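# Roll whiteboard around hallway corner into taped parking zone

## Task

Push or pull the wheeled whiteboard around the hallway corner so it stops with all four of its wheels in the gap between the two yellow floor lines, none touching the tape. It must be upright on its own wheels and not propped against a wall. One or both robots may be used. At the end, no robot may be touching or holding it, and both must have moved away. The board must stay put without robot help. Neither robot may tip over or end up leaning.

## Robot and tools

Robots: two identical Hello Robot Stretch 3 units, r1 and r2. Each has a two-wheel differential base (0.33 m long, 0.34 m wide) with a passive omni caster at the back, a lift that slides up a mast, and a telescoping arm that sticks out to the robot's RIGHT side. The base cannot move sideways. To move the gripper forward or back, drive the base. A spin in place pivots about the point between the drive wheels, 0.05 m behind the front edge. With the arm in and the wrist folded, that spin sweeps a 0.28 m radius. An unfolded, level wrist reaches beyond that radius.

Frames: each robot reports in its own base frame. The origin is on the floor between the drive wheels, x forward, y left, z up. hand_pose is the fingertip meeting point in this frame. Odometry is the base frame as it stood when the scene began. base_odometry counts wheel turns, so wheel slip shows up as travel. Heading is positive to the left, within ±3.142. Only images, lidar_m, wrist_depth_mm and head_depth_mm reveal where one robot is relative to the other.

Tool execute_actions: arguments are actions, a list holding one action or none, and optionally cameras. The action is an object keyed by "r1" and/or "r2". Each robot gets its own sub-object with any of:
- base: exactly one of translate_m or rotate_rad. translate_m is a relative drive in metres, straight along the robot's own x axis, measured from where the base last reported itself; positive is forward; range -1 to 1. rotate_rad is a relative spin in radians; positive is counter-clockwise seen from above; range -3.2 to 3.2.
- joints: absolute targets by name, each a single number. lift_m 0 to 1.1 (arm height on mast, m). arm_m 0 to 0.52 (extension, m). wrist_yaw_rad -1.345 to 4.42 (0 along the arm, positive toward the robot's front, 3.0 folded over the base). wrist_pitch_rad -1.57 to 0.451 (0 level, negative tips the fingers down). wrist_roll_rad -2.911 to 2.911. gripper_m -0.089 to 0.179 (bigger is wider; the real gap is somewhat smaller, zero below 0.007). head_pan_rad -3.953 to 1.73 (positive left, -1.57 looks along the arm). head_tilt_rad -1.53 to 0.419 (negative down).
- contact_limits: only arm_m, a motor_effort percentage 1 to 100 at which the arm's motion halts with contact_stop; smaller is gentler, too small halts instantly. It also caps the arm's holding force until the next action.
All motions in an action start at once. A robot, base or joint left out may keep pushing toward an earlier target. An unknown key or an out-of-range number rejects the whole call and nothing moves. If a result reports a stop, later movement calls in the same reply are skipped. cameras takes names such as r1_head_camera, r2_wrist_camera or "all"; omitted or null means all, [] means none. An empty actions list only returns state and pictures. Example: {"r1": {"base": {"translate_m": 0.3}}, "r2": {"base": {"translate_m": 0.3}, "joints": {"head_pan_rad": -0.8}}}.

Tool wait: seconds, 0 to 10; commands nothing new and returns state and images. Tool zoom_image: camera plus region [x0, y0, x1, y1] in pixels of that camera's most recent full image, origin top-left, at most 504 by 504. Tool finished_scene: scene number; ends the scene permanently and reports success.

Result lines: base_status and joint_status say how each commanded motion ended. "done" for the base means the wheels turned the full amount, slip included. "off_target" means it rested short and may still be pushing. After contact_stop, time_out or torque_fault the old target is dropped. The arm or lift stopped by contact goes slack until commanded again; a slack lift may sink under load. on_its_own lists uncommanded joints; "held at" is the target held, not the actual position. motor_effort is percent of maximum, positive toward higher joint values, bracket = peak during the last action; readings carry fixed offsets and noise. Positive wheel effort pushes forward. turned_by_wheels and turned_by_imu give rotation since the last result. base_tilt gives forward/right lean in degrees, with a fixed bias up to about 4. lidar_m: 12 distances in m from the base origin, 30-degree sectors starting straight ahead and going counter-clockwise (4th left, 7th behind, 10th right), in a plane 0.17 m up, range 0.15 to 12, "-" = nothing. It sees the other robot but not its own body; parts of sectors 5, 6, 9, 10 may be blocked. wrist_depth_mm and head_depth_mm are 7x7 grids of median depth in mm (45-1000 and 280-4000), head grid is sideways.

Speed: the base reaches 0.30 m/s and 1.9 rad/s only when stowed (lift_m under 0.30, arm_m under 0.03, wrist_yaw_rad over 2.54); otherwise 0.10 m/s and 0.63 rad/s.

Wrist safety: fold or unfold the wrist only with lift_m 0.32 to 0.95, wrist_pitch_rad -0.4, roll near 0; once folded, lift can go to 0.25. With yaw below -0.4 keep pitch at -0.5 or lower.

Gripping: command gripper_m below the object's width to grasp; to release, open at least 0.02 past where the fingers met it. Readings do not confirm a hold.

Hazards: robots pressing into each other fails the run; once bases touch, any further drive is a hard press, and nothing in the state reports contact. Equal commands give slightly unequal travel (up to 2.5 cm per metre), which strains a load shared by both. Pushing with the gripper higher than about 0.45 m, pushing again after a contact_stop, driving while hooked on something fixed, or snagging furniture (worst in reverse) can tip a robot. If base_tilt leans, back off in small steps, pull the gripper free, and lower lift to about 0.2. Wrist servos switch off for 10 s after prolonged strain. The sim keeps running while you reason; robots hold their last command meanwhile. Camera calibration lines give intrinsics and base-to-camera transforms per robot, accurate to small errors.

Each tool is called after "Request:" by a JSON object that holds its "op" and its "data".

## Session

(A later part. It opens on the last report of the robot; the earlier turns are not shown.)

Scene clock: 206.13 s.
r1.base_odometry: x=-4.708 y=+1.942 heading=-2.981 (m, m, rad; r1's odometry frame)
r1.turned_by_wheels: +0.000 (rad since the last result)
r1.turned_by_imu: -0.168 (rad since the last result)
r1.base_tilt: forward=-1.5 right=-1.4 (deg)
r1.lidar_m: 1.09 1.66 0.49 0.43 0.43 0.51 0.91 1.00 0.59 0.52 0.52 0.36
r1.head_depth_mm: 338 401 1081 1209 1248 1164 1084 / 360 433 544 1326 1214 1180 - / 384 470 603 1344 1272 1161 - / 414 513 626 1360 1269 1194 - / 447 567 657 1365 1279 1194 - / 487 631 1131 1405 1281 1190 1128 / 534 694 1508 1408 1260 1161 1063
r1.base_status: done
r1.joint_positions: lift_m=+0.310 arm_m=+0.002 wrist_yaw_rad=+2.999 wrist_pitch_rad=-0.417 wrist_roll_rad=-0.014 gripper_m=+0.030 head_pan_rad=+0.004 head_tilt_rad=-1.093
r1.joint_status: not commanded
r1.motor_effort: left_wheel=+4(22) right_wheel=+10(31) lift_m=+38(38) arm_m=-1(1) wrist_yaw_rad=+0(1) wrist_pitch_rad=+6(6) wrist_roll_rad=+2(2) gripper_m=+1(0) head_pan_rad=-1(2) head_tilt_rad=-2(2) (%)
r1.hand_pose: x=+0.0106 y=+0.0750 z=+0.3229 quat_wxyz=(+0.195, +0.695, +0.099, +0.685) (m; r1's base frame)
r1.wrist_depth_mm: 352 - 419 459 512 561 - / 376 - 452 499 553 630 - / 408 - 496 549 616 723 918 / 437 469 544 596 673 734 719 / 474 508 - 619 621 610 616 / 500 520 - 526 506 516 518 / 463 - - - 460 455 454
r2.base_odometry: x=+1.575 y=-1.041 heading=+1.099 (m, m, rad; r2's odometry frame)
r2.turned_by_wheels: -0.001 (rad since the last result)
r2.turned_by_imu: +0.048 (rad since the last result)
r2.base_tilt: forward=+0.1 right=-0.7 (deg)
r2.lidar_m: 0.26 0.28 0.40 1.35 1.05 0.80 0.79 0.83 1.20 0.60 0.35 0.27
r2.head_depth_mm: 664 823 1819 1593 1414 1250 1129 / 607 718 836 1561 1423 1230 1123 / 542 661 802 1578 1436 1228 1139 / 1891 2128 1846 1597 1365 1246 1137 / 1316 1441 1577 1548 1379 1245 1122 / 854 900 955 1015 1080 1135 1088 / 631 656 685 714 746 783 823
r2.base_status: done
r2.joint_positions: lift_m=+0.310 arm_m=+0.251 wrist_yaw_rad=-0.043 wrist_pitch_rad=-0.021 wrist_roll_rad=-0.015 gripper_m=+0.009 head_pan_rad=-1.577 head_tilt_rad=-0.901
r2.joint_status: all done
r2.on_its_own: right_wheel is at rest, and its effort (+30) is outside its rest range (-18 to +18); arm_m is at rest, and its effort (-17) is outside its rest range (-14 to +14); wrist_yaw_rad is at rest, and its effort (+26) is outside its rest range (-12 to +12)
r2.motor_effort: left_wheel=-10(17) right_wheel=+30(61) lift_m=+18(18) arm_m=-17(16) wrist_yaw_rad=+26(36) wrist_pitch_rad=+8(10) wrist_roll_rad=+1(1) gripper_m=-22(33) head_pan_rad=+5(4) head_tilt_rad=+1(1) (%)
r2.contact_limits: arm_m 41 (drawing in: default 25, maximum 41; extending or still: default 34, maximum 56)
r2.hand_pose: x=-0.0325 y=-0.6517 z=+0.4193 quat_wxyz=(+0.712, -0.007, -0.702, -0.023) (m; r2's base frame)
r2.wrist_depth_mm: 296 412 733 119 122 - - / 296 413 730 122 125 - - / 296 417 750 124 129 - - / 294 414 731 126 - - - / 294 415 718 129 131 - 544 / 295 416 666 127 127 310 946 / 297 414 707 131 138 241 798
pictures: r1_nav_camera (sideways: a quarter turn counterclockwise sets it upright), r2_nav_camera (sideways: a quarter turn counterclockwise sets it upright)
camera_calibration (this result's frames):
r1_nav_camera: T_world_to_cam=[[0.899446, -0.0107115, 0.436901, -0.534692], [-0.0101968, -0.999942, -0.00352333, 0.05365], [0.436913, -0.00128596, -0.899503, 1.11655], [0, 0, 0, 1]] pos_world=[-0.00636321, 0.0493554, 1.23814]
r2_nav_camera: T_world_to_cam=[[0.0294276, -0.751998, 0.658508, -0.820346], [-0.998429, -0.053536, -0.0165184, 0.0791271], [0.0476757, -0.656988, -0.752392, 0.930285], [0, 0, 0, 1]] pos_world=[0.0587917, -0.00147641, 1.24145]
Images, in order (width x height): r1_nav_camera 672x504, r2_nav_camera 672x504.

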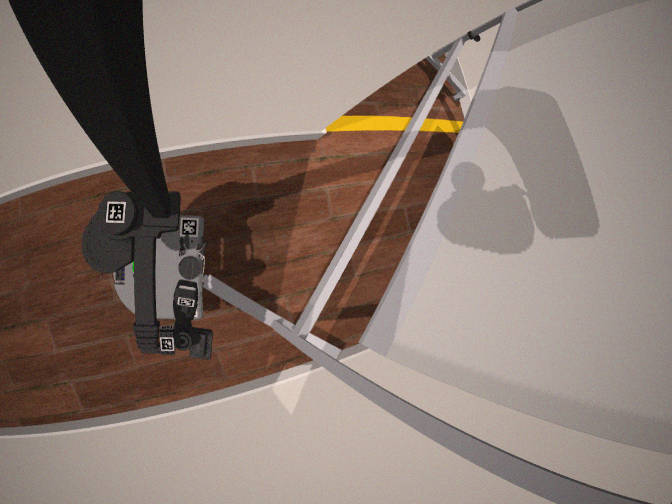

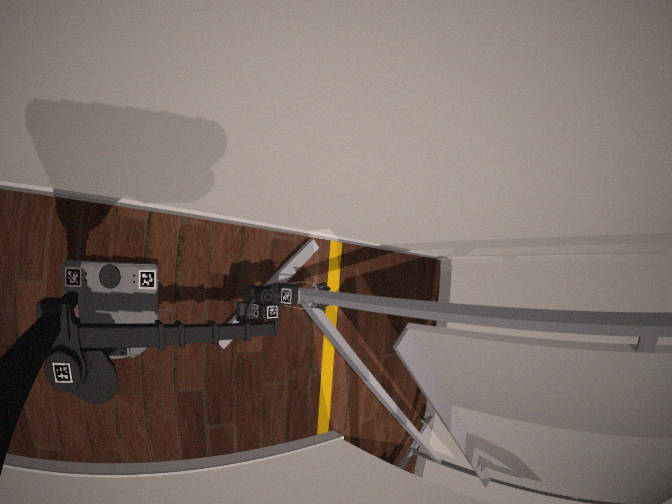

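Request:
{"op": "execute_actions", "data": {"actions": [{"r2":{"joints":{"gripper_m":0.09,"arm_m":0.28,"wrist_yaw_rad":-0.05}},"r1":{"base":{"rotate_rad":0.1}}}], "cameras": []}}

Request:
{"op": "execute_actions", "data": {"actions": [{"r2":{"joints":{"gripper_m":0.005}}}], "cameras": []}}

Request:
{"op": "execute_actions", "data": {"actions": [{"r2":{"joints":{"arm_m":0.06},"contact_limits":{"arm_m":40}},"r1":{"base":{"translate_m":0.2}}}], "cameras": ["r2_nav_camera","r1_nav_camera"]}}

Scene clock: 207.60 s.
r1.base_odometry: x=-4.708 y=+1.942 heading=-2.881 (m, m, rad; r1's odometry frame)
r1.turned_by_wheels: +0.100 (rad since the last result)
r1.turned_by_imu: +0.096 (rad since the last result)
r1.base_tilt: forward=-1.5 right=-1.4 (deg)
r1.lidar_m: 1.32 0.72 0.47 0.43 0.43 0.54 1.10 0.86 0.57 0.52 0.52 0.37
r1.head_depth_mm: 353 417 508 1257 1239 1166 1083 / 381 455 567 1324 1154 1182 - / 412 501 612 1364 1268 1157 - / 450 559 649 1357 1273 1186 - / 495 630 1474 1377 1278 1190 - / 551 690 1508 1401 1289 1186 1130 / 623 741 1534 1409 1210 1135 1068
r1.base_status: done
r1.joint_positions: lift_m=+0.310 arm_m=+0.002 wrist_yaw_rad=+2.999 wrist_pitch_rad=-0.417 wrist_roll_rad=-0.014 gripper_m=+0.030 head_pan_rad=+0.004 head_tilt_rad=-1.093
r1.joint_status: not commanded
r1.on_its_own: right_wheel is at rest, and its effort (+25) is outside its rest range (-18 to +18)
r1.motor_effort: left_wheel=+3(5) right_wheel=+25(24) lift_m=+37(38) arm_m=-2(1) wrist_yaw_rad=+0(0) wrist_pitch_rad=+6(6) wrist_roll_rad=+2(2) gripper_m=+1(0) head_pan_rad=-2(2) head_tilt_rad=-3(2) (%)
r1.hand_pose: x=+0.0106 y=+0.0750 z=+0.3229 quat_wxyz=(+0.195, +0.695, +0.099, +0.685) (m; r1's base frame)
r1.wrist_depth_mm: 368 - 414 442 478 517 - / 395 - 448 487 518 573 - / 418 - 497 532 586 658 922 / 456 490 546 571 626 696 741 / 494 518 - 600 622 619 611 / 507 533 - 527 507 524 513 / 465 - - - 454 455 457
r2.base_odometry: x=+1.575 y=-1.040 heading=+1.100 (m, m, rad; r2's odometry frame)
r2.turned_by_wheels: +0.001 (rad since the last result)
r2.turned_by_imu: +0.001 (rad since the last result)
r2.base_tilt: forward=+0.2 right=-0.7 (deg)
r2.lidar_m: 0.26 0.28 0.40 1.36 1.05 0.80 0.79 0.83 1.20 0.60 0.35 0.27
r2.head_depth_mm: 665 827 1811 1598 1425 1258 1127 / 609 722 836 1554 1413 1235 1130 / 544 663 805 1584 1444 1244 1140 / 1887 2135 1838 1577 1355 1249 1138 / 1306 1432 1568 1502 1380 1249 1118 / 849 899 952 1010 1078 1134 1086 / 629 654 684 713 746 782 822
r2.base_status: not commanded
r2.joint_positions: lift_m=+0.310 arm_m=+0.280 wrist_yaw_rad=-0.052 wrist_pitch_rad=-0.024 wrist_roll_rad=-0.015 gripper_m=+0.090 head_pan_rad=-1.577 head_tilt_rad=-0.901
r2.joint_status: all done
r2.motor_effort: left_wheel=-1(6) right_wheel=+2(15) lift_m=+18(18) arm_m=+3(14) wrist_yaw_rad=+2(15) wrist_pitch_rad=+10(10) wrist_roll_rad=+1(1) gripper_m=+0(96) head_pan_rad=+5(5) head_tilt_rad=+1(1) (%)
r2.hand_pose: x=-0.0346 y=-0.6799 z=+0.4185 quat_wxyz=(+0.712, -0.009, -0.702, -0.027) (m; r2's base frame)
r2.wrist_depth_mm: 293 409 720 94 89 - - / 292 408 731 96 92 - - / 294 410 711 99 94 - - / 293 409 731 101 97 - - / 294 407 742 103 96 - 539 / 294 404 - 106 98 - 329 / 293 386 705 108 103 205 741
pictures: none
No camera images: the call's "cameras" was empty. Leave "cameras" out to get every camera's image.

Scene clock: 208.93 s.
r1.base_odometry: x=-4.708 y=+1.942 heading=-2.881 (m, m, rad; r1's odometry frame)
r1.turned_by_wheels: +0.000 (rad since the last result)
r1.turned_by_imu: +0.000 (rad since the last result)
r1.base_tilt: forward=-1.4 right=-1.4 (deg)
r1.lidar_m: 1.33 0.72 0.47 0.43 0.43 0.54 1.10 0.87 0.56 0.52 0.52 0.37
r1.head_depth_mm: 353 417 509 1256 1241 1165 1081 / 381 455 567 1324 1149 1178 - / 412 501 613 1366 1273 1159 - / 450 558 648 1355 1267 1185 - / 496 630 1464 1382 1282 1193 - / 552 690 1507 1401 1285 1182 1125 / 622 740 1525 1399 1210 1140 1064
r1.base_status: not commanded
r1.joint_positions: lift_m=+0.310 arm_m=+0.002 wrist_yaw_rad=+2.999 wrist_pitch_rad=-0.417 wrist_roll_rad=-0.014 gripper_m=+0.030 head_pan_rad=+0.004 head_tilt_rad=-1.093
r1.joint_status: not commanded
r1.on_its_own: right_wheel is at rest, and its effort (+25) is outside its rest range (-18 to +18)
r1.motor_effort: left_wheel=+4(3) right_wheel=+25(26) lift_m=+37(37) arm_m=-2(1) wrist_yaw_rad=+0(0) wrist_pitch_rad=+6(6) wrist_roll_rad=+2(2) gripper_m=+0(1) head_pan_rad=-1(2) head_tilt_rad=-2(2) (%)
r1.hand_pose: x=+0.0106 y=+0.0750 z=+0.3229 quat_wxyz=(+0.195, +0.695, +0.099, +0.685) (m; r1's base frame)
r1.wrist_depth_mm: 364 - 414 451 483 519 - / 391 - 451 486 529 560 - / 424 - 497 538 573 640 931 / 461 490 546 580 639 682 726 / 495 517 - 609 631 611 597 / 521 521 - 530 502 525 517 / 461 - - - 458 462 454
r2.base_odometry: x=+1.575 y=-1.040 heading=+1.099 (m, m, rad; r2's odometry frame)
r2.turned_by_wheels: +0.000 (rad since the last result)
r2.turned_by_imu: -0.001 (rad since the last result)
r2.base_tilt: forward=+0.2 right=-0.7 (deg)
r2.lidar_m: 0.26 0.28 0.40 1.36 1.05 0.80 0.79 0.83 1.20 0.61 0.35 0.27
r2.head_depth_mm: 667 826 1813 1597 1422 1255 1129 / 606 724 836 1562 1413 1237 1126 / 546 663 805 1604 1442 1240 1140 / 1877 2140 1849 1587 1367 1253 1140 / 1313 1434 1571 1510 1383 1251 1125 / 850 899 952 1011 1079 1133 1086 / 629 656 683 714 747 783 823
r2.base_status: not commanded
r2.joint_positions: lift_m=+0.310 arm_m=+0.280 wrist_yaw_rad=-0.071 wrist_pitch_rad=-0.024 wrist_roll_rad=-0.015 gripper_m=+0.007 head_pan_rad=-1.577 head_tilt_rad=-0.901
r2.joint_status: all done
r2.on_its_own: wrist_yaw_rad is at rest, and its effort (+13) is outside its rest range (-12 to +12)
r2.motor_effort: left_wheel=-6(6) right_wheel=+17(17) lift_m=+18(18) arm_m=+3(4) wrist_yaw_rad=+13(13) wrist_pitch_rad=+10(10) wrist_roll_rad=+1(1) gripper_m=-36(100) head_pan_rad=+5(5) head_tilt_rad=+1(1) (%)
r2.hand_pose: x=-0.0397 y=-0.6796 z=+0.4185 quat_wxyz=(+0.712, -0.016, -0.701, -0.034) (m; r2's base frame)
r2.wrist_depth_mm: 302 424 787 89 96 - - / 302 427 777 91 98 - - / 304 433 778 93 101 - - / 301 428 785 95 104 - - / 304 431 700 97 102 - 540 / 303 435 605 98 102 319 397 / 304 403 735 101 112 211 756
pictures: none
No camera images: the call's "cameras" was empty. Leave "cameras" out to get every camera's image.

Scene clock: 212.03 s.
r1.base_odometry: x=-4.901 y=+1.891 heading=-2.881 (m, m, rad; r1's odometry frame)
r1.turned_by_wheels: +0.000 (rad since the last result)
r1.turned_by_imu: -0.132 (rad since the last result)
r1.base_tilt: forward=-1.5 right=-1.4 (deg)
r1.lidar_m: 0.93 1.49 0.56 0.48 0.48 0.55 0.95 0.97 0.55 0.47 0.47 0.36
r1.head_depth_mm: 854 862 901 1156 1220 1164 1082 / 355 1111 1370 1287 1258 1177 - / 345 423 546 1363 1224 1162 - / 360 445 583 1335 1274 1190 - / 376 470 610 1360 1277 1193 - / 393 498 631 1383 1283 1186 1120 / 413 530 653 1371 1288 1187 1103
r1.base_status: done
r1.joint_positions: lift_m=+0.310 arm_m=+0.002 wrist_yaw_rad=+2.999 wrist_pitch_rad=-0.417 wrist_roll_rad=-0.014 gripper_m=+0.030 head_pan_rad=+0.004 head_tilt_rad=-1.093
r1.joint_status: not commanded
r1.motor_effort: left_wheel=+6(10) right_wheel=+15(26) lift_m=+38(37) arm_m=-1(1) wrist_yaw_rad=+0(0) wrist_pitch_rad=+6(6) wrist_roll_rad=+2(2) gripper_m=+0(0) head_pan_rad=-2(2) head_tilt_rad=-3(2) (%)
r1.hand_pose: x=+0.0106 y=+0.0750 z=+0.3229 quat_wxyz=(+0.195, +0.695, +0.099, +0.685) (m; r1's base frame)
r1.wrist_depth_mm: 385 - 459 509 566 - 602 / 409 - 504 562 638 - - / 441 - 553 607 703 936 919 / 473 506 601 658 716 743 732 / 504 545 - 627 624 605 608 / 521 525 - 524 503 517 519 / 459 - - - 455 453 452
r2.base_odometry: x=+1.575 y=-1.040 heading=+1.100 (m, m, rad; r2's odometry frame)
r2.turned_by_wheels: +0.000 (rad since the last result)
r2.turned_by_imu: +0.001 (rad since the last result)
r2.base_tilt: forward=+0.2 right=-0.7 (deg)
r2.lidar_m: 0.26 0.28 0.40 1.36 1.05 0.80 0.79 0.83 1.20 0.41 0.35 0.27
r2.head_depth_mm: 463 602 778 1561 1421 1259 1128 / 405 498 628 723 1392 1258 1096 / 369 420 502 670 1333 1264 - / 1893 2143 1896 1616 1387 1214 1118 / 1311 1427 1561 1548 1383 1246 1121 / 850 896 950 1008 1082 1131 1086 / 628 653 681 712 745 783 824
r2.base_status: not commanded
r2.joint_positions: lift_m=+0.310 arm_m=+0.060 wrist_yaw_rad=-0.087 wrist_pitch_rad=-0.024 wrist_roll_rad=-0.015 gripper_m=+0.009 head_pan_rad=-1.577 head_tilt_rad=-0.901
r2.joint_status: all done
r2.on_its_own: wrist_yaw_rad is held at -0.088, not at your -0.050, by its stall guard, which is not easing now
r2.motor_effort: left_wheel=+0(8) right_wheel=+2(30) lift_m=+18(19) arm_m=-6(25) wrist_yaw_rad=-1(29) wrist_pitch_rad=+9(9) wrist_roll_rad=+1(1) gripper_m=-18(36) head_pan_rad=+5(5) head_tilt_rad=+0(0) (%)
r2.contact_limits: arm_m 40 (drawing in: default 25, maximum 41; extending or still: default 34, maximum 56)
r2.hand_pose: x=-0.0437 y=-0.4601 z=+0.4186 quat_wxyz=(+0.711, -0.022, -0.701, -0.040) (m; r2's base frame)
r2.wrist_depth_mm: 329 465 861 114 - - - / 326 463 867 117 - - - / 326 464 872 120 - - - / 327 462 879 122 - - - / 325 465 871 124 - - - / 329 461 706 124 127 937 - / 327 471 735 131 207 802 796
pictures: r1_nav_camera (sideways: a quarter turn counterclockwise sets it upright), r2_nav_camera (sideways: a quarter turn counterclockwise sets it upright)
camera_calibration (this result's frames):
r1_nav_camera: T_world_to_cam=[[0.899446, -0.0107114, 0.436901, -0.534692], [-0.0101968, -0.999942, -0.00352333, 0.05365], [0.436913, -0.00128595, -0.899503, 1.11655], [0, 0, 0, 1]] pos_world=[-0.0063632, 0.0493554, 1.23814]
r2_nav_camera: T_world_to_cam=[[0.0294282, -0.751894, 0.658627, -0.820501], [-0.998429, -0.0535385, -0.016509, 0.0791149], [0.0476749, -0.657107, -0.752288, 0.93015], [0, 0, 0, 1]] pos_world=[0.0587916, -0.001486, 1.24145]
Images, in order (width x height): r1_nav_camera 672x504, r2_nav_camera 672x504.

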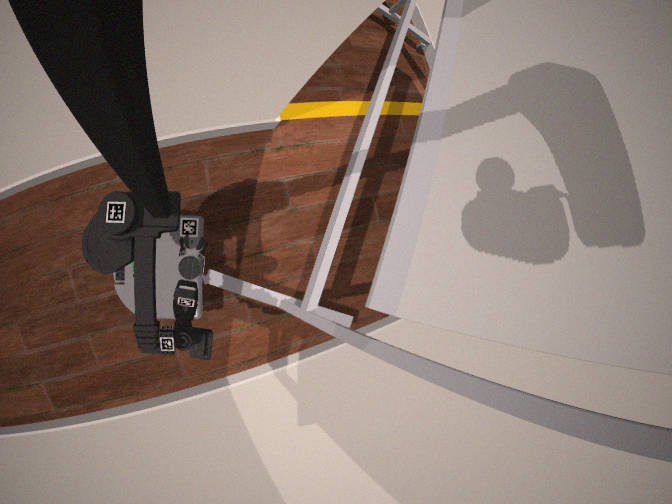

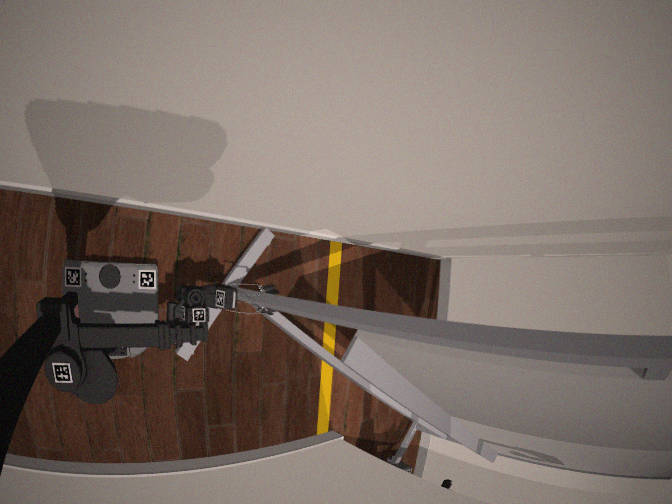

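Request:
{"op": "execute_actions", "data": {"actions": [{"r2":{"joints":{"gripper_m":0.15,"arm_m":0.004}},"r1":{"base":{"rotate_rad":0.2}}}], "cameras": []}}

Request:
{"op": "execute_actions", "data": {"actions": [{"r2":{"base":{"rotate_rad":-1.62},"joints":{"wrist_yaw_rad":2.0,"head_pan_rad":0,"head_tilt_rad":-1.1}}}], "cameras": ["r2_nav_camera","r2_wrist_camera"]}}

Scene clock: 214.27 s.
r1.base_odometry: x=-4.901 y=+1.891 heading=-2.681 (m, m, rad; r1's odometry frame)
r1.turned_by_wheels: +0.200 (rad since the last result)
r1.turned_by_imu: +0.200 (rad since the last result)
r1.base_tilt: forward=-1.4 right=-1.3 (deg)
r1.lidar_m: 1.43 1.53 0.51 0.48 0.49 0.63 1.46 0.73 0.50 0.47 0.48 0.35
r1.head_depth_mm: 322 1252 1366 1256 1255 1161 1081 / 337 405 541 1357 1236 1180 - / 359 437 563 981 1256 1160 - / 383 476 608 1357 1274 1189 - / 412 521 639 1366 1283 1193 - / 445 575 671 1381 1283 1187 1131 / 485 642 1483 1406 1255 1178 1094
r1.base_status: done
r1.joint_positions: lift_m=+0.310 arm_m=+0.002 wrist_yaw_rad=+2.999 wrist_pitch_rad=-0.417 wrist_roll_rad=-0.014 gripper_m=+0.030 head_pan_rad=+0.004 head_tilt_rad=-1.093
r1.joint_status: not commanded
r1.motor_effort: left_wheel=-1(3) right_wheel=+1(22) lift_m=+38(37) arm_m=-2(1) wrist_yaw_rad=+0(1) wrist_pitch_rad=+6(6) wrist_roll_rad=+2(2) gripper_m=+0(0) head_pan_rad=-2(2) head_tilt_rad=-2(2) (%)
r1.hand_pose: x=+0.0106 y=+0.0750 z=+0.3229 quat_wxyz=(+0.195, +0.695, +0.099, +0.685) (m; r1's base frame)
r1.wrist_depth_mm: 416 - 460 478 509 548 - / 450 - 493 522 562 - - / 485 - 547 568 606 883 937 / 529 542 586 627 675 697 737 / 554 572 - 620 630 603 609 / 534 525 - 526 516 524 521 / 456 - - - 456 454 457
r2.base_odometry: x=+1.575 y=-1.040 heading=+1.100 (m, m, rad; r2's odometry frame)
r2.turned_by_wheels: +0.000 (rad since the last result)
r2.turned_by_imu: +0.000 (rad since the last result)
r2.base_tilt: forward=+0.2 right=-0.7 (deg)
r2.lidar_m: 0.26 0.28 0.40 1.36 1.05 0.80 0.79 0.83 1.20 0.37 0.35 0.27
r2.head_depth_mm: 383 492 710 1233 1420 1258 1129 / 311 383 525 663 1392 1253 1087 / 1830 2036 461 571 992 1235 1154 / 1886 2134 1888 1611 1417 1193 1138 / 1310 1427 1555 1546 1390 1231 1120 / 848 898 951 1009 1083 1135 1089 / 629 655 683 712 745 783 823
r2.base_status: not commanded
r2.joint_positions: lift_m=+0.310 arm_m=+0.004 wrist_yaw_rad=-0.087 wrist_pitch_rad=-0.022 wrist_roll_rad=-0.015 gripper_m=+0.150 head_pan_rad=-1.577 head_tilt_rad=-0.901
r2.joint_status: all done
r2.on_its_own: wrist_yaw_rad is held at -0.088, not at your -0.050, by its stall guard, which is not easing now
r2.motor_effort: left_wheel=+0(2) right_wheel=+0(4) lift_m=+18(18) arm_m=-4(23) wrist_yaw_rad=-1(5) wrist_pitch_rad=+9(9) wrist_roll_rad=+1(1) gripper_m=+0(100) head_pan_rad=+5(4) head_tilt_rad=+0(1) (%)
r2.hand_pose: x=-0.0436 y=-0.4040 z=+0.4191 quat_wxyz=(+0.711, -0.022, -0.701, -0.039) (m; r2's base frame)
r2.wrist_depth_mm: 330 472 863 - 128 - - / 328 472 880 - 133 - - / 331 472 873 - 137 - - / 328 475 877 - 142 - - / 329 438 878 - 146 - - / 331 - 888 931 151 314 - / 314 505 745 730 156 756 -
pictures: none
No camera images: the call's "cameras" was empty. Leave "cameras" out to get every camera's image.

Scene clock: 217.77 s.
r1.base_odometry: x=-4.901 y=+1.891 heading=-2.681 (m, m, rad; r1's odometry frame)
r1.turned_by_wheels: +0.000 (rad since the last result)
r1.turned_by_imu: +0.000 (rad since the last result)
r1.base_tilt: forward=-1.4 right=-1.3 (deg)
r1.lidar_m: 1.43 1.53 0.51 0.48 0.49 0.63 1.46 0.73 0.50 0.47 0.48 0.35
r1.head_depth_mm: 334 1270 1359 1294 1251 1164 1085 / 338 408 564 1358 1239 1174 - / 361 441 567 979 1251 1160 - / 387 479 610 1354 1271 1191 - / 417 527 638 1364 1280 1190 - / 451 584 1071 1384 1284 1185 1126 / 493 656 1493 1410 1264 1171 1097
r1.base_status: not commanded
r1.joint_positions: lift_m=+0.310 arm_m=+0.002 wrist_yaw_rad=+2.999 wrist_pitch_rad=-0.417 wrist_roll_rad=-0.014 gripper_m=+0.030 head_pan_rad=+0.004 head_tilt_rad=-1.093
r1.joint_status: not commanded
r1.motor_effort: left_wheel=-1(1) right_wheel=+1(1) lift_m=+37(38) arm_m=-1(1) wrist_yaw_rad=+1(1) wrist_pitch_rad=+6(6) wrist_roll_rad=+2(2) gripper_m=+0(0) head_pan_rad=-2(1) head_tilt_rad=-2(3) (%)
r1.hand_pose: x=+0.0106 y=+0.0750 z=+0.3229 quat_wxyz=(+0.195, +0.695, +0.099, +0.685) (m; r1's base frame)
r1.wrist_depth_mm: 412 - 457 486 512 542 - / 450 - 489 528 556 - - / 480 - 533 577 623 889 907 / 523 554 587 611 671 702 741 / 554 571 - 627 627 614 605 / 530 529 - 516 507 517 516 / 465 - - - 461 454 450
r2.base_odometry: x=+1.575 y=-1.040 heading=-0.520 (m, m, rad; r2's odometry frame)
r2.turned_by_wheels: -1.620 (rad since the last result)
r2.turned_by_imu: -1.626 (rad since the last result)
r2.base_tilt: forward=+0.2 right=-0.7 (deg)
r2.lidar_m: 0.37 0.38 0.27 0.26 0.27 0.37 1.01 1.12 0.82 0.78 0.81 1.11
r2.head_depth_mm: 643 750 1566 1432 1310 1200 1119 / 493 669 1112 1436 1305 1182 1129 / 427 533 660 1390 1304 1197 - / 357 438 561 854 1257 1194 - / 1932 1738 1575 1428 1283 1192 - / 1183 1213 1236 1260 1235 1165 1105 / 806 818 829 841 856 870 882
r2.base_status: done
r2.joint_positions: lift_m=+0.310 arm_m=+0.004 wrist_yaw_rad=+1.998 wrist_pitch_rad=-0.022 wrist_roll_rad=-0.015 gripper_m=+0.150 head_pan_rad=-0.007 head_tilt_rad=-1.087
r2.joint_status: all done
r2.motor_effort: left_wheel=+1(6) right_wheel=-2(27) lift_m=+18(19) arm_m=-3(4) wrist_yaw_rad=+1(45) wrist_pitch_rad=+9(9) wrist_roll_rad=+1(1) gripper_m=-1(17) head_pan_rad=+5(58) head_tilt_rad=-4(18) (%)
r2.hand_pose: x=+0.2113 y=-0.0432 z=+0.4191 quat_wxyz=(+0.392, +0.594, -0.373, +0.595) (m; r2's base frame)
r2.wrist_depth_mm: 310 383 504 754 - - - / 311 382 509 765 - - - / 314 385 517 782 - - - / 315 389 526 795 - - - / 319 382 526 805 369 487 554 / 322 - 539 816 353 930 - / 316 420 548 741 726 775 -
pictures: r2_nav_camera (sideways: a quarter turn counterclockwise sets it upright), r2_wrist_camera
camera_calibration (this result's frames):
r2_nav_camera: T_world_to_cam=[[0.860657, 0.0279838, 0.508416, -0.629872], [0.0485192, -0.998452, -0.0271782, 0.0866133], [0.506869, 0.0480591, -0.860682, 1.06827], [0, 0, 0, 1]] pos_world=[-0.00357185, 0.0527654, 1.24203]
r2_wrist_camera: T_world_to_cam=[[0.454604, -0.890362, -0.0242912, -0.11438], [-0.154868, -0.0521572, -0.986557, 0.487896], [0.877127, 0.452255, -0.161599, 0.0677636], [0, 0, 0, 1]] pos_world=[0.0681197, -0.107039, 0.489509]
Images, in order (width x height): r2_nav_camera 672x504, r2_wrist_camera 644x364.

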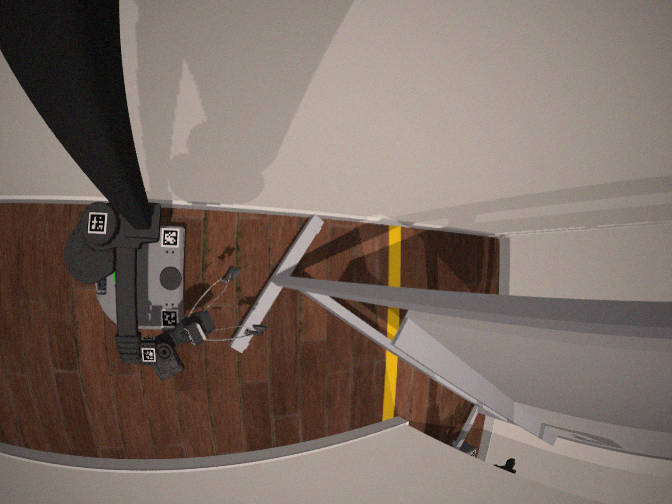

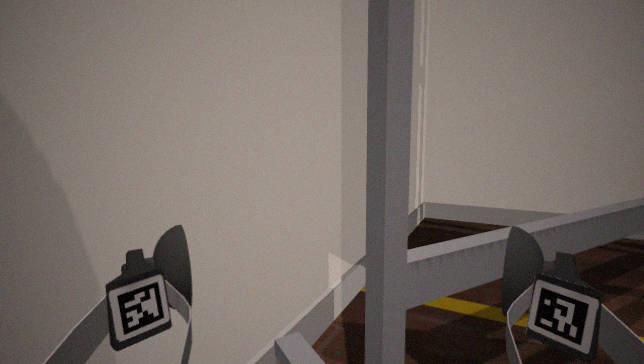

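Request:
{"op": "execute_actions", "data": {"actions": [{"r2":{"base":{"translate_m":0.185},"joints":{"wrist_yaw_rad":2.1}}}], "cameras": []}}

Request:
{"op": "execute_actions", "data": {"actions": [{"r2":{"joints":{"gripper_m":0.005}}}], "cameras": []}}

Request:
{"op": "execute_actions", "data": {"actions": [{"r2":{"base":{"translate_m":-0.16},"joints":{"arm_m":0.04}},"r1":{"base":{"translate_m":0.22}}}], "cameras": ["r2_nav_camera","r1_nav_camera"]}}

Scene clock: 220.80 s.
r1.base_odometry: x=-4.901 y=+1.891 heading=-2.681 (m, m, rad; r1's odometry frame)
r1.turned_by_wheels: +0.000 (rad since the last result)
r1.turned_by_imu: +0.000 (rad since the last result)
r1.base_tilt: forward=-1.4 right=-1.4 (deg)
r1.lidar_m: 1.43 1.52 0.51 0.48 0.49 0.63 1.46 0.73 0.50 0.47 0.48 0.35
r1.head_depth_mm: 334 1261 1360 1291 1256 1165 1082 / 339 408 565 1354 1233 1180 - / 361 441 567 980 1260 1163 - / 387 479 608 1346 1278 1190 - / 417 526 639 1365 1275 1191 - / 451 583 1072 1390 1282 1188 1127 / 492 655 1483 1411 1254 1170 1099
r1.base_status: not commanded
r1.joint_positions: lift_m=+0.310 arm_m=+0.002 wrist_yaw_rad=+2.999 wrist_pitch_rad=-0.417 wrist_roll_rad=-0.014 gripper_m=+0.030 head_pan_rad=+0.004 head_tilt_rad=-1.093
r1.joint_status: not commanded
r1.motor_effort: left_wheel=-1(1) right_wheel=+1(1) lift_m=+38(38) arm_m=-1(1) wrist_yaw_rad=+0(0) wrist_pitch_rad=+6(6) wrist_roll_rad=+2(2) gripper_m=+1(0) head_pan_rad=-1(1) head_tilt_rad=-3(2) (%)
r1.hand_pose: x=+0.0106 y=+0.0750 z=+0.3229 quat_wxyz=(+0.195, +0.695, +0.099, +0.685) (m; r1's base frame)
r1.wrist_depth_mm: 411 - 454 482 508 548 - / 447 - 503 517 564 - - / 478 - 542 583 622 876 930 / 518 547 587 621 677 707 744 / 554 590 - 617 619 613 612 / 538 529 - 532 506 520 514 / 468 - - - 456 456 459
r2.base_odometry: x=+1.736 y=-1.132 heading=-0.520 (m, m, rad; r2's odometry frame)
r2.turned_by_wheels: +0.000 (rad since the last result)
r2.turned_by_imu: -0.001 (rad since the last result)
r2.base_tilt: forward=+0.2 right=-0.7 (deg)
r2.lidar_m: 0.19 0.38 0.28 0.27 0.27 0.37 1.01 1.12 0.82 0.78 0.81 1.11
r2.head_depth_mm: 312 440 648 1409 1304 1198 1122 / - 314 465 592 1285 1195 1114 / - 305 360 537 1269 1201 - / - - - 339 606 1149 - / 1824 1708 1574 1424 1291 1182 - / 1196 1221 1248 1270 1198 1168 1099 / 814 826 835 849 859 875 883
r2.base_status: done
r2.joint_positions: lift_m=+0.310 arm_m=+0.004 wrist_yaw_rad=+2.098 wrist_pitch_rad=-0.022 wrist_roll_rad=-0.015 gripper_m=+0.150 head_pan_rad=-0.007 head_tilt_rad=-1.087
r2.joint_status: all done
r2.motor_effort: left_wheel=+1(5) right_wheel=-2(4) lift_m=+18(19) arm_m=-2(3) wrist_yaw_rad=+1(2) wrist_pitch_rad=+9(9) wrist_roll_rad=+1(1) gripper_m=-1(1) head_pan_rad=+5(4) head_tilt_rad=-4(5) (%)
r2.hand_pose: x=+0.1996 y=-0.0205 z=+0.4191 quat_wxyz=(+0.362, +0.612, -0.343, +0.614) (m; r2's base frame)
r2.wrist_depth_mm: 292 349 448 154 - - - / 292 352 455 157 - - - / 295 355 460 161 - - - / 300 360 467 164 - - - / 302 354 472 168 - - - / 302 - 485 171 - - 301 / 299 384 491 176 219 229 -
pictures: none
No camera images: the call's "cameras" was empty. Leave "cameras" out to get every camera's image.

Scene clock: 222.73 s.
r1.base_odometry: x=-4.901 y=+1.891 heading=-2.681 (m, m, rad; r1's odometry frame)
r1.turned_by_wheels: +0.000 (rad since the last result)
r1.turned_by_imu: +0.000 (rad since the last result)
r1.base_tilt: forward=-1.4 right=-1.4 (deg)
r1.lidar_m: 1.43 1.52 0.51 0.48 0.49 0.63 1.46 0.73 0.50 0.47 0.48 0.35
r1.head_depth_mm: 335 1268 1360 1296 1253 1163 1085 / 339 408 565 1358 1231 1182 - / 361 441 566 978 1254 1162 - / 387 479 610 1355 1270 1192 - / 417 527 638 1363 1279 1195 - / 451 584 1071 1382 1285 1189 1125 / 493 655 1479 1411 1262 1179 1094
r1.base_status: not commanded
r1.joint_positions: lift_m=+0.310 arm_m=+0.002 wrist_yaw_rad=+2.999 wrist_pitch_rad=-0.417 wrist_roll_rad=-0.014 gripper_m=+0.030 head_pan_rad=+0.004 head_tilt_rad=-1.093
r1.joint_status: not commanded
r1.motor_effort: left_wheel=-1(1) right_wheel=+2(2) lift_m=+37(38) arm_m=-1(1) wrist_yaw_rad=+1(0) wrist_pitch_rad=+6(6) wrist_roll_rad=+2(2) gripper_m=+1(0) head_pan_rad=-2(2) head_tilt_rad=-2(2) (%)
r1.hand_pose: x=+0.0106 y=+0.0750 z=+0.3229 quat_wxyz=(+0.195, +0.695, +0.099, +0.685) (m; r1's base frame)
r1.wrist_depth_mm: 411 - 458 481 514 545 - / 448 - 489 522 557 - - / 479 - 539 569 606 872 905 / 521 547 600 621 671 707 727 / 560 575 - 610 632 618 613 / 529 532 - 522 512 525 519 / 464 - - - 456 456 455
r2.base_odometry: x=+1.736 y=-1.132 heading=-0.520 (m, m, rad; r2's odometry frame)
r2.turned_by_wheels: +0.000 (rad since the last result)
r2.turned_by_imu: +0.000 (rad since the last result)
r2.base_tilt: forward=+0.2 right=-0.7 (deg)
r2.lidar_m: 0.19 0.38 0.28 0.27 0.28 0.37 1.01 1.13 0.82 0.78 0.81 1.10
r2.head_depth_mm: 312 444 647 1412 1304 1199 1119 / - 318 469 593 1294 1197 1111 / - 307 363 527 1270 1207 - / - - - 340 605 1154 - / 1834 1711 1575 1427 1295 1177 - / 1201 1226 1248 1273 1196 1162 1105 / 815 828 836 849 861 875 886
r2.base_status: not commanded
r2.joint_positions: lift_m=+0.310 arm_m=+0.004 wrist_yaw_rad=+2.102 wrist_pitch_rad=-0.022 wrist_roll_rad=-0.015 gripper_m=+0.006 head_pan_rad=-0.007 head_tilt_rad=-1.087
r2.joint_status: all done
r2.motor_effort: left_wheel=+1(2) right_wheel=+4(5) lift_m=+18(19) arm_m=-3(3) wrist_yaw_rad=-1(2) wrist_pitch_rad=+9(9) wrist_roll_rad=+1(1) gripper_m=-13(100) head_pan_rad=+5(5) head_tilt_rad=-4(5) (%)
r2.hand_pose: x=+0.1991 y=-0.0197 z=+0.4191 quat_wxyz=(+0.361, +0.613, -0.342, +0.614) (m; r2's base frame)
r2.wrist_depth_mm: 292 349 446 156 - - - / 295 353 452 158 - - - / 297 356 462 161 - - - / 298 360 467 165 - - - / 300 365 470 167 - - - / 302 363 453 169 - - 292 / 306 372 489 177 208 232 267
pictures: none
No camera images: the call's "cameras" was empty. Leave "cameras" out to get every camera's image.

Scene clock: 225.97 s.
r1.base_odometry: x=-5.098 y=+1.793 heading=-2.681 (m, m, rad; r1's odometry frame)
r1.turned_by_wheels: +0.000 (rad since the last result)
r1.turned_by_imu: -0.593 (rad since the last result)
r1.base_tilt: forward=-1.5 right=-1.4 (deg)
r1.lidar_m: 0.34 1.09 1.40 0.58 0.53 0.53 0.67 1.37 0.70 0.45 0.42 0.42
r1.head_depth_mm: 477 550 650 795 1033 1162 1084 / 536 629 765 978 1226 1184 - / 611 740 933 1265 1264 1184 - / 323 404 541 1299 1227 1167 - / 848 1124 1467 1345 1249 1195 - / 1013 395 480 589 1267 1186 1131 / 301 366 471 586 1260 1191 1110
r1.base_status: done
r1.joint_positions: lift_m=+0.310 arm_m=+0.002 wrist_yaw_rad=+2.999 wrist_pitch_rad=-0.417 wrist_roll_rad=-0.014 gripper_m=+0.030 head_pan_rad=+0.004 head_tilt_rad=-1.093
r1.joint_status: not commanded
r1.motor_effort: left_wheel=+7(15) right_wheel=+18(27) lift_m=+37(38) arm_m=-2(1) wrist_yaw_rad=+0(0) wrist_pitch_rad=+6(6) wrist_roll_rad=+2(2) gripper_m=+0(1) head_pan_rad=-2(1) head_tilt_rad=-2(2) (%)
r1.hand_pose: x=+0.0106 y=+0.0750 z=+0.3229 quat_wxyz=(+0.195, +0.695, +0.099, +0.685) (m; r1's base frame)
r1.wrist_depth_mm: 406 - 580 - 652 482 - / 429 - 645 - - - 324 / 460 - 685 975 933 909 873 / 474 550 718 753 747 737 729 / 506 577 - 616 632 602 615 / 510 522 - 528 509 526 520 / 468 - - - 455 456 451
r2.base_odometry: x=+1.597 y=-1.053 heading=-0.520 (m, m, rad; r2's odometry frame)
r2.turned_by_wheels: +0.000 (rad since the last result)
r2.turned_by_imu: +0.002 (rad since the last result)
r2.base_tilt: forward=+0.2 right=-0.7 (deg)
r2.lidar_m: 0.35 0.38 0.28 0.26 0.27 0.37 1.01 1.12 0.81 0.78 0.81 1.11
r2.head_depth_mm: 662 763 1592 1431 1309 1200 1131 / 463 648 678 1430 1304 1177 1115 / 359 474 639 1390 1300 1192 - / 348 425 549 816 1252 1192 - / 1896 1739 1579 1428 1269 1190 - / 1185 1211 1241 1264 1240 1162 1099 / 807 818 829 843 856 870 881
r2.base_status: done
r2.joint_positions: lift_m=+0.310 arm_m=+0.040 wrist_yaw_rad=+2.101 wrist_pitch_rad=-0.022 wrist_roll_rad=-0.015 gripper_m=+0.005 head_pan_rad=-0.007 head_tilt_rad=-1.087
r2.joint_status: all done
r2.motor_effort: left_wheel=+1(2) right_wheel=-2(9) lift_m=+18(19) arm_m=+3(6) wrist_yaw_rad=-1(10) wrist_pitch_rad=+9(9) wrist_roll_rad=+1(1) gripper_m=-2(13) head_pan_rad=+5(5) head_tilt_rad=-6(5) (%)
r2.hand_pose: x=+0.1992 y=-0.0554 z=+0.4191 quat_wxyz=(+0.361, +0.613, -0.342, +0.614) (m; r2's base frame)
r2.wrist_depth_mm: 317 384 491 672 300 - - / 320 386 498 687 308 - - / 324 390 498 702 922 - - / 327 397 508 721 955 - - / 330 403 516 683 659 - 494 / 331 398 520 - 346 412 - / 336 404 510 735 340 789 801
pictures: r1_nav_camera (sideways: a quarter turn counterclockwise sets it upright), r2_nav_camera (sideways: a quarter turn counterclockwise sets it upright)
camera_calibration (this result's frames):
r1_nav_camera: T_world_to_cam=[[0.899446, -0.0107103, 0.4369, -0.534691], [-0.0101955, -0.999942, -0.00352332, 0.05365], [0.436913, -0.00128539, -0.899503, 1.11655], [0, 0, 0, 1]] pos_world=[-0.00636332, 0.0493553, 1.23814]
r2_nav_camera: T_world_to_cam=[[0.860687, 0.0279836, 0.508365, -0.629806], [0.0485175, -0.998452, -0.0271815, 0.0866175], [0.506818, 0.0480594, -0.860712, 1.06831], [0, 0, 0, 1]] pos_world=[-0.00357539, 0.0527654, 1.24203]
Images, in order (width x height): r1_nav_camera 672x504, r2_nav_camera 672x504.

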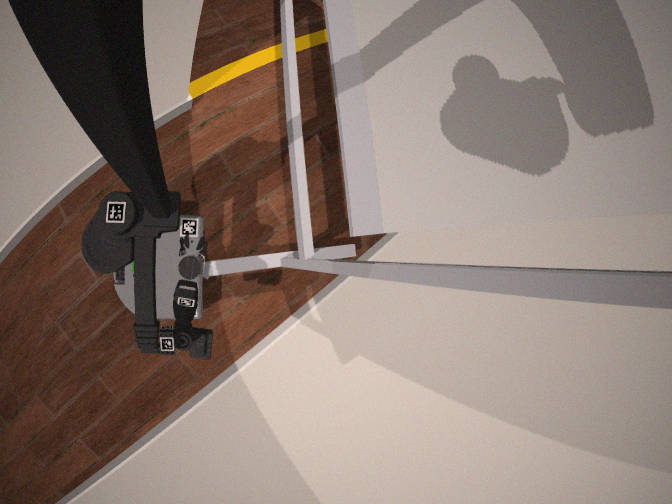

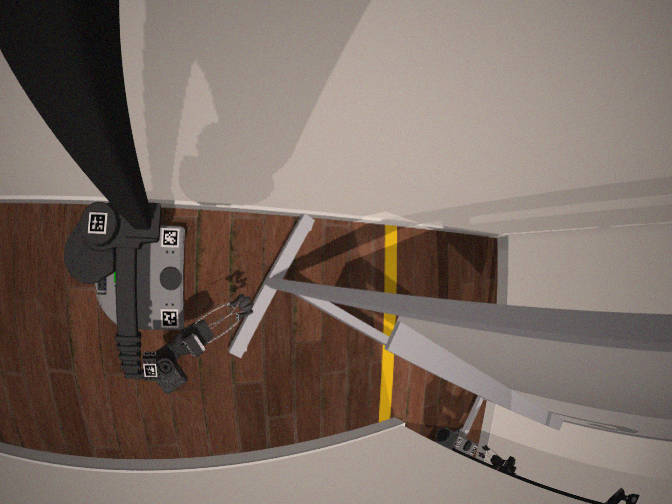

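Request:
{"op": "execute_actions", "data": {"actions": [{"r2":{"joints":{"gripper_m":0.15,"arm_m":0.004}},"r1":{"base":{"translate_m":-0.05}}}], "cameras": []}}

Request:
{"op": "execute_actions", "data": {"actions": [{"r2":{"base":{"translate_m":0.12}},"r1":{"base":{"rotate_rad":0.55}}}], "cameras": ["r2_wrist_camera","r2_nav_camera","r1_nav_camera"]}}

Scene clock: 228.60 s.
r1.base_odometry: x=-5.054 y=+1.815 heading=-2.681 (m, m, rad; r1's odometry frame)
r1.turned_by_wheels: +0.000 (rad since the last result)
r1.turned_by_imu: +0.000 (rad since the last result)
r1.base_tilt: forward=-1.5 right=-1.4 (deg)
r1.lidar_m: 0.39 1.18 1.44 0.54 0.50 0.50 0.63 1.29 0.75 0.49 0.45 0.45
r1.head_depth_mm: 515 592 702 856 1111 1163 1084 / 579 679 823 1053 1248 1182 - / 659 794 1001 1324 1274 1187 - / 378 457 662 1025 1241 1174 - / 922 1195 1374 1381 1277 1192 - / 383 435 558 1368 1272 1185 1125 / 350 427 547 988 1274 1193 1109
r1.base_status: done
r1.joint_positions: lift_m=+0.310 arm_m=+0.002 wrist_yaw_rad=+2.999 wrist_pitch_rad=-0.417 wrist_roll_rad=-0.014 gripper_m=+0.030 head_pan_rad=+0.004 head_tilt_rad=-1.093
r1.joint_status: not commanded
r1.motor_effort: left_wheel=+1(4) right_wheel=-2(13) lift_m=+38(37) arm_m=-2(2) wrist_yaw_rad=+0(1) wrist_pitch_rad=+6(6) wrist_roll_rad=+2(2) gripper_m=+1(1) head_pan_rad=-2(1) head_tilt_rad=-2(2) (%)
r1.hand_pose: x=+0.0106 y=+0.0750 z=+0.3229 quat_wxyz=(+0.195, +0.695, +0.099, +0.685) (m; r1's base frame)
r1.wrist_depth_mm: 387 - 545 - - 504 - / 409 - 592 - - - 374 / 432 - 646 938 927 937 926 / 456 508 679 739 748 730 730 / 481 538 - 612 625 621 607 / 491 519 - 525 511 516 523 / 458 - - - 458 457 452
r2.base_odometry: x=+1.597 y=-1.053 heading=-0.520 (m, m, rad; r2's odometry frame)
r2.turned_by_wheels: +0.000 (rad since the last result)
r2.turned_by_imu: +0.000 (rad since the last result)
r2.base_tilt: forward=+0.1 right=-0.7 (deg)
r2.lidar_m: 0.35 0.38 0.27 0.26 0.27 0.37 1.01 1.12 0.82 0.78 0.82 1.11
r2.head_depth_mm: 662 762 1592 1432 1305 1202 1118 / 463 648 676 1431 1303 1169 1132 / 353 475 637 1387 1306 1198 - / 348 425 549 815 1254 1195 - / 1913 1741 1577 1428 1262 1194 - / 1189 1208 1241 1260 1238 1166 1105 / 806 818 830 843 856 872 882
r2.base_status: not commanded
r2.joint_positions: lift_m=+0.310 arm_m=+0.004 wrist_yaw_rad=+2.101 wrist_pitch_rad=-0.022 wrist_roll_rad=-0.015 gripper_m=+0.150 head_pan_rad=-0.007 head_tilt_rad=-1.087
r2.joint_status: all done
r2.motor_effort: left_wheel=+1(1) right_wheel=-2(1) lift_m=+19(19) arm_m=-4(6) wrist_yaw_rad=+0(0) wrist_pitch_rad=+9(9) wrist_roll_rad=+1(1) gripper_m=+0(100) head_pan_rad=+5(4) head_tilt_rad=-4(4) (%)
r2.hand_pose: x=+0.1992 y=-0.0200 z=+0.4191 quat_wxyz=(+0.361, +0.613, -0.342, +0.614) (m; r2's base frame)
r2.wrist_depth_mm: 291 350 443 627 796 - - / 292 353 450 624 804 - - / 296 354 458 642 862 - - / 296 356 458 651 313 - - / 301 352 469 667 316 - 466 / 303 - 481 672 320 325 - / 297 386 486 653 327 762 -
pictures: none
No camera images: the call's "cameras" was empty. Leave "cameras" out to get every camera's image.

Scene clock: 231.03 s.
r1.base_odometry: x=-5.054 y=+1.815 heading=-2.131 (m, m, rad; r1's odometry frame)
r1.turned_by_wheels: +0.550 (rad since the last result)
r1.turned_by_imu: +0.556 (rad since the last result)
r1.base_tilt: forward=-1.4 right=-1.4 (deg)
r1.lidar_m: 1.23 1.44 0.54 0.50 0.50 0.64 1.38 0.72 0.49 0.45 0.46 0.39
r1.head_depth_mm: 349 1052 1223 1175 1237 1164 1086 / 365 442 577 1322 1230 1182 - / 384 470 604 1362 1269 1157 - / 405 502 621 1362 1274 1185 - / 429 537 647 1361 1278 1188 - / 455 579 1075 1380 1279 1188 1127 / 485 630 1494 1406 1291 1188 1105
r1.base_status: done
r1.joint_positions: lift_m=+0.310 arm_m=+0.002 wrist_yaw_rad=+2.999 wrist_pitch_rad=-0.417 wrist_roll_rad=-0.014 gripper_m=+0.030 head_pan_rad=+0.004 head_tilt_rad=-1.093
r1.joint_status: not commanded
r1.motor_effort: left_wheel=-1(4) right_wheel=+1(6) lift_m=+38(37) arm_m=-2(2) wrist_yaw_rad=+0(1) wrist_pitch_rad=+6(6) wrist_roll_rad=+2(2) gripper_m=+0(0) head_pan_rad=-1(2) head_tilt_rad=-2(2) (%)
r1.hand_pose: x=+0.0106 y=+0.0750 z=+0.3229 quat_wxyz=(+0.195, +0.695, +0.099, +0.685) (m; r1's base frame)
r1.wrist_depth_mm: 425 - 473 506 540 - - / 459 - 518 549 591 - - / 491 - 557 597 644 928 926 / 536 553 611 660 689 726 729 / 568 590 - 617 628 610 603 / 525 529 - 531 511 522 522 / 464 - - - 454 455 455
r2.base_odometry: x=+1.701 y=-1.113 heading=-0.520 (m, m, rad; r2's odometry frame)
r2.turned_by_wheels: +0.000 (rad since the last result)
r2.turned_by_imu: -0.001 (rad since the last result)
r2.base_tilt: forward=+0.2 right=-0.7 (deg)
r2.lidar_m: 0.23 0.38 0.28 0.27 0.27 0.37 1.01 1.12 0.81 0.78 0.81 1.11
r2.head_depth_mm: 388 660 690 1434 1305 1194 1119 / 296 381 626 618 1305 1198 1133 / - 346 395 590 1286 1169 - / - - 326 451 944 1167 - / 1859 1733 1575 1421 1298 1193 - / 1198 1217 1248 1270 1199 1163 1101 / 812 824 835 847 860 872 884
r2.base_status: done
r2.joint_positions: lift_m=+0.310 arm_m=+0.004 wrist_yaw_rad=+2.101 wrist_pitch_rad=-0.022 wrist_roll_rad=-0.015 gripper_m=+0.150 head_pan_rad=-0.007 head_tilt_rad=-1.087
r2.joint_status: not commanded
r2.motor_effort: left_wheel=+1(5) right_wheel=-2(3) lift_m=+18(18) arm_m=-4(4) wrist_yaw_rad=-1(0) wrist_pitch_rad=+9(9) wrist_roll_rad=+1(1) gripper_m=-1(0) head_pan_rad=+4(5) head_tilt_rad=-4(5) (%)
r2.hand_pose: x=+0.1992 y=-0.0200 z=+0.4191 quat_wxyz=(+0.361, +0.613, -0.342, +0.614) (m; r2's base frame)
r2.wrist_depth_mm: 292 348 447 590 181 - - / 291 353 450 603 186 - - / 295 355 456 600 190 - - / 297 360 461 617 195 - - / 300 352 467 634 199 - - / 302 - 477 640 204 - 337 / 298 388 491 650 210 248 -
pictures: r1_nav_camera (sideways: a quarter turn counterclockwise sets it upright), r2_nav_camera (sideways: a quarter turn counterclockwise sets it upright), r2_wrist_camera
camera_calibration (this result's frames):
r1_nav_camera: T_world_to_cam=[[0.899445, -0.010714, 0.436903, -0.534694], [-0.0101997, -0.999942, -0.00352336, 0.05365], [0.436915, -0.00128719, -0.899502, 1.11655], [0, 0, 0, 1]] pos_world=[-0.00636293, 0.0493554, 1.23814]
r2_nav_camera: T_world_to_cam=[[0.860697, 0.0279838, 0.508348, -0.629783], [0.0485173, -0.998452, -0.0271826, 0.086619], [0.5068, 0.0480597, -0.860723, 1.06832], [0, 0, 0, 1]] pos_world=[-0.00357664, 0.0527654, 1.24203]
r2_wrist_camera: T_world_to_cam=[[0.543382, -0.839134, -0.0242912, -0.104946], [-0.148713, -0.0677406, -0.986557, 0.485695], [0.826208, 0.53969, -0.161599, 0.0797829], [0, 0, 0, 1]] pos_world=[0.0633379, -0.0982209, 0.489509]
Images, in order (width x height): r1_nav_camera 672x504, r2_nav_camera 672x504, r2_wrist_camera 644x364.

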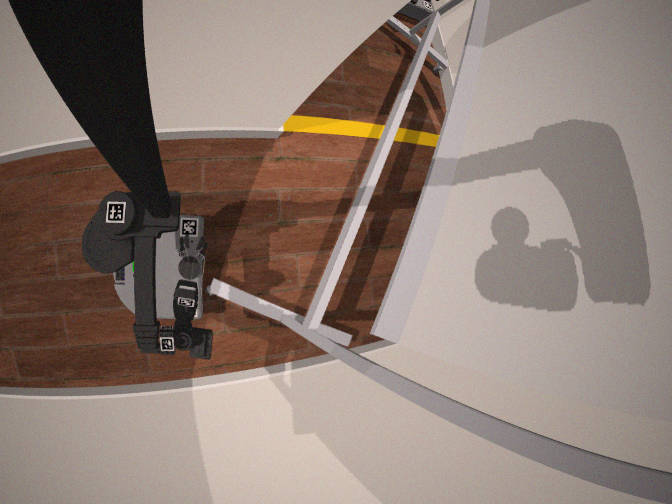

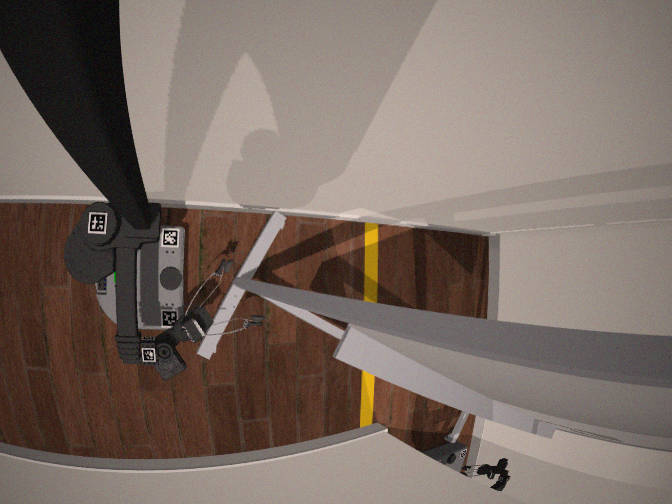

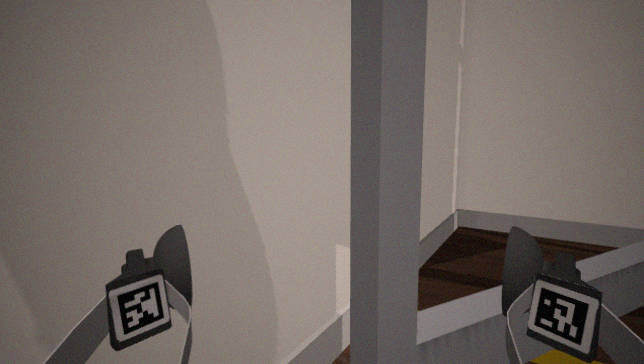

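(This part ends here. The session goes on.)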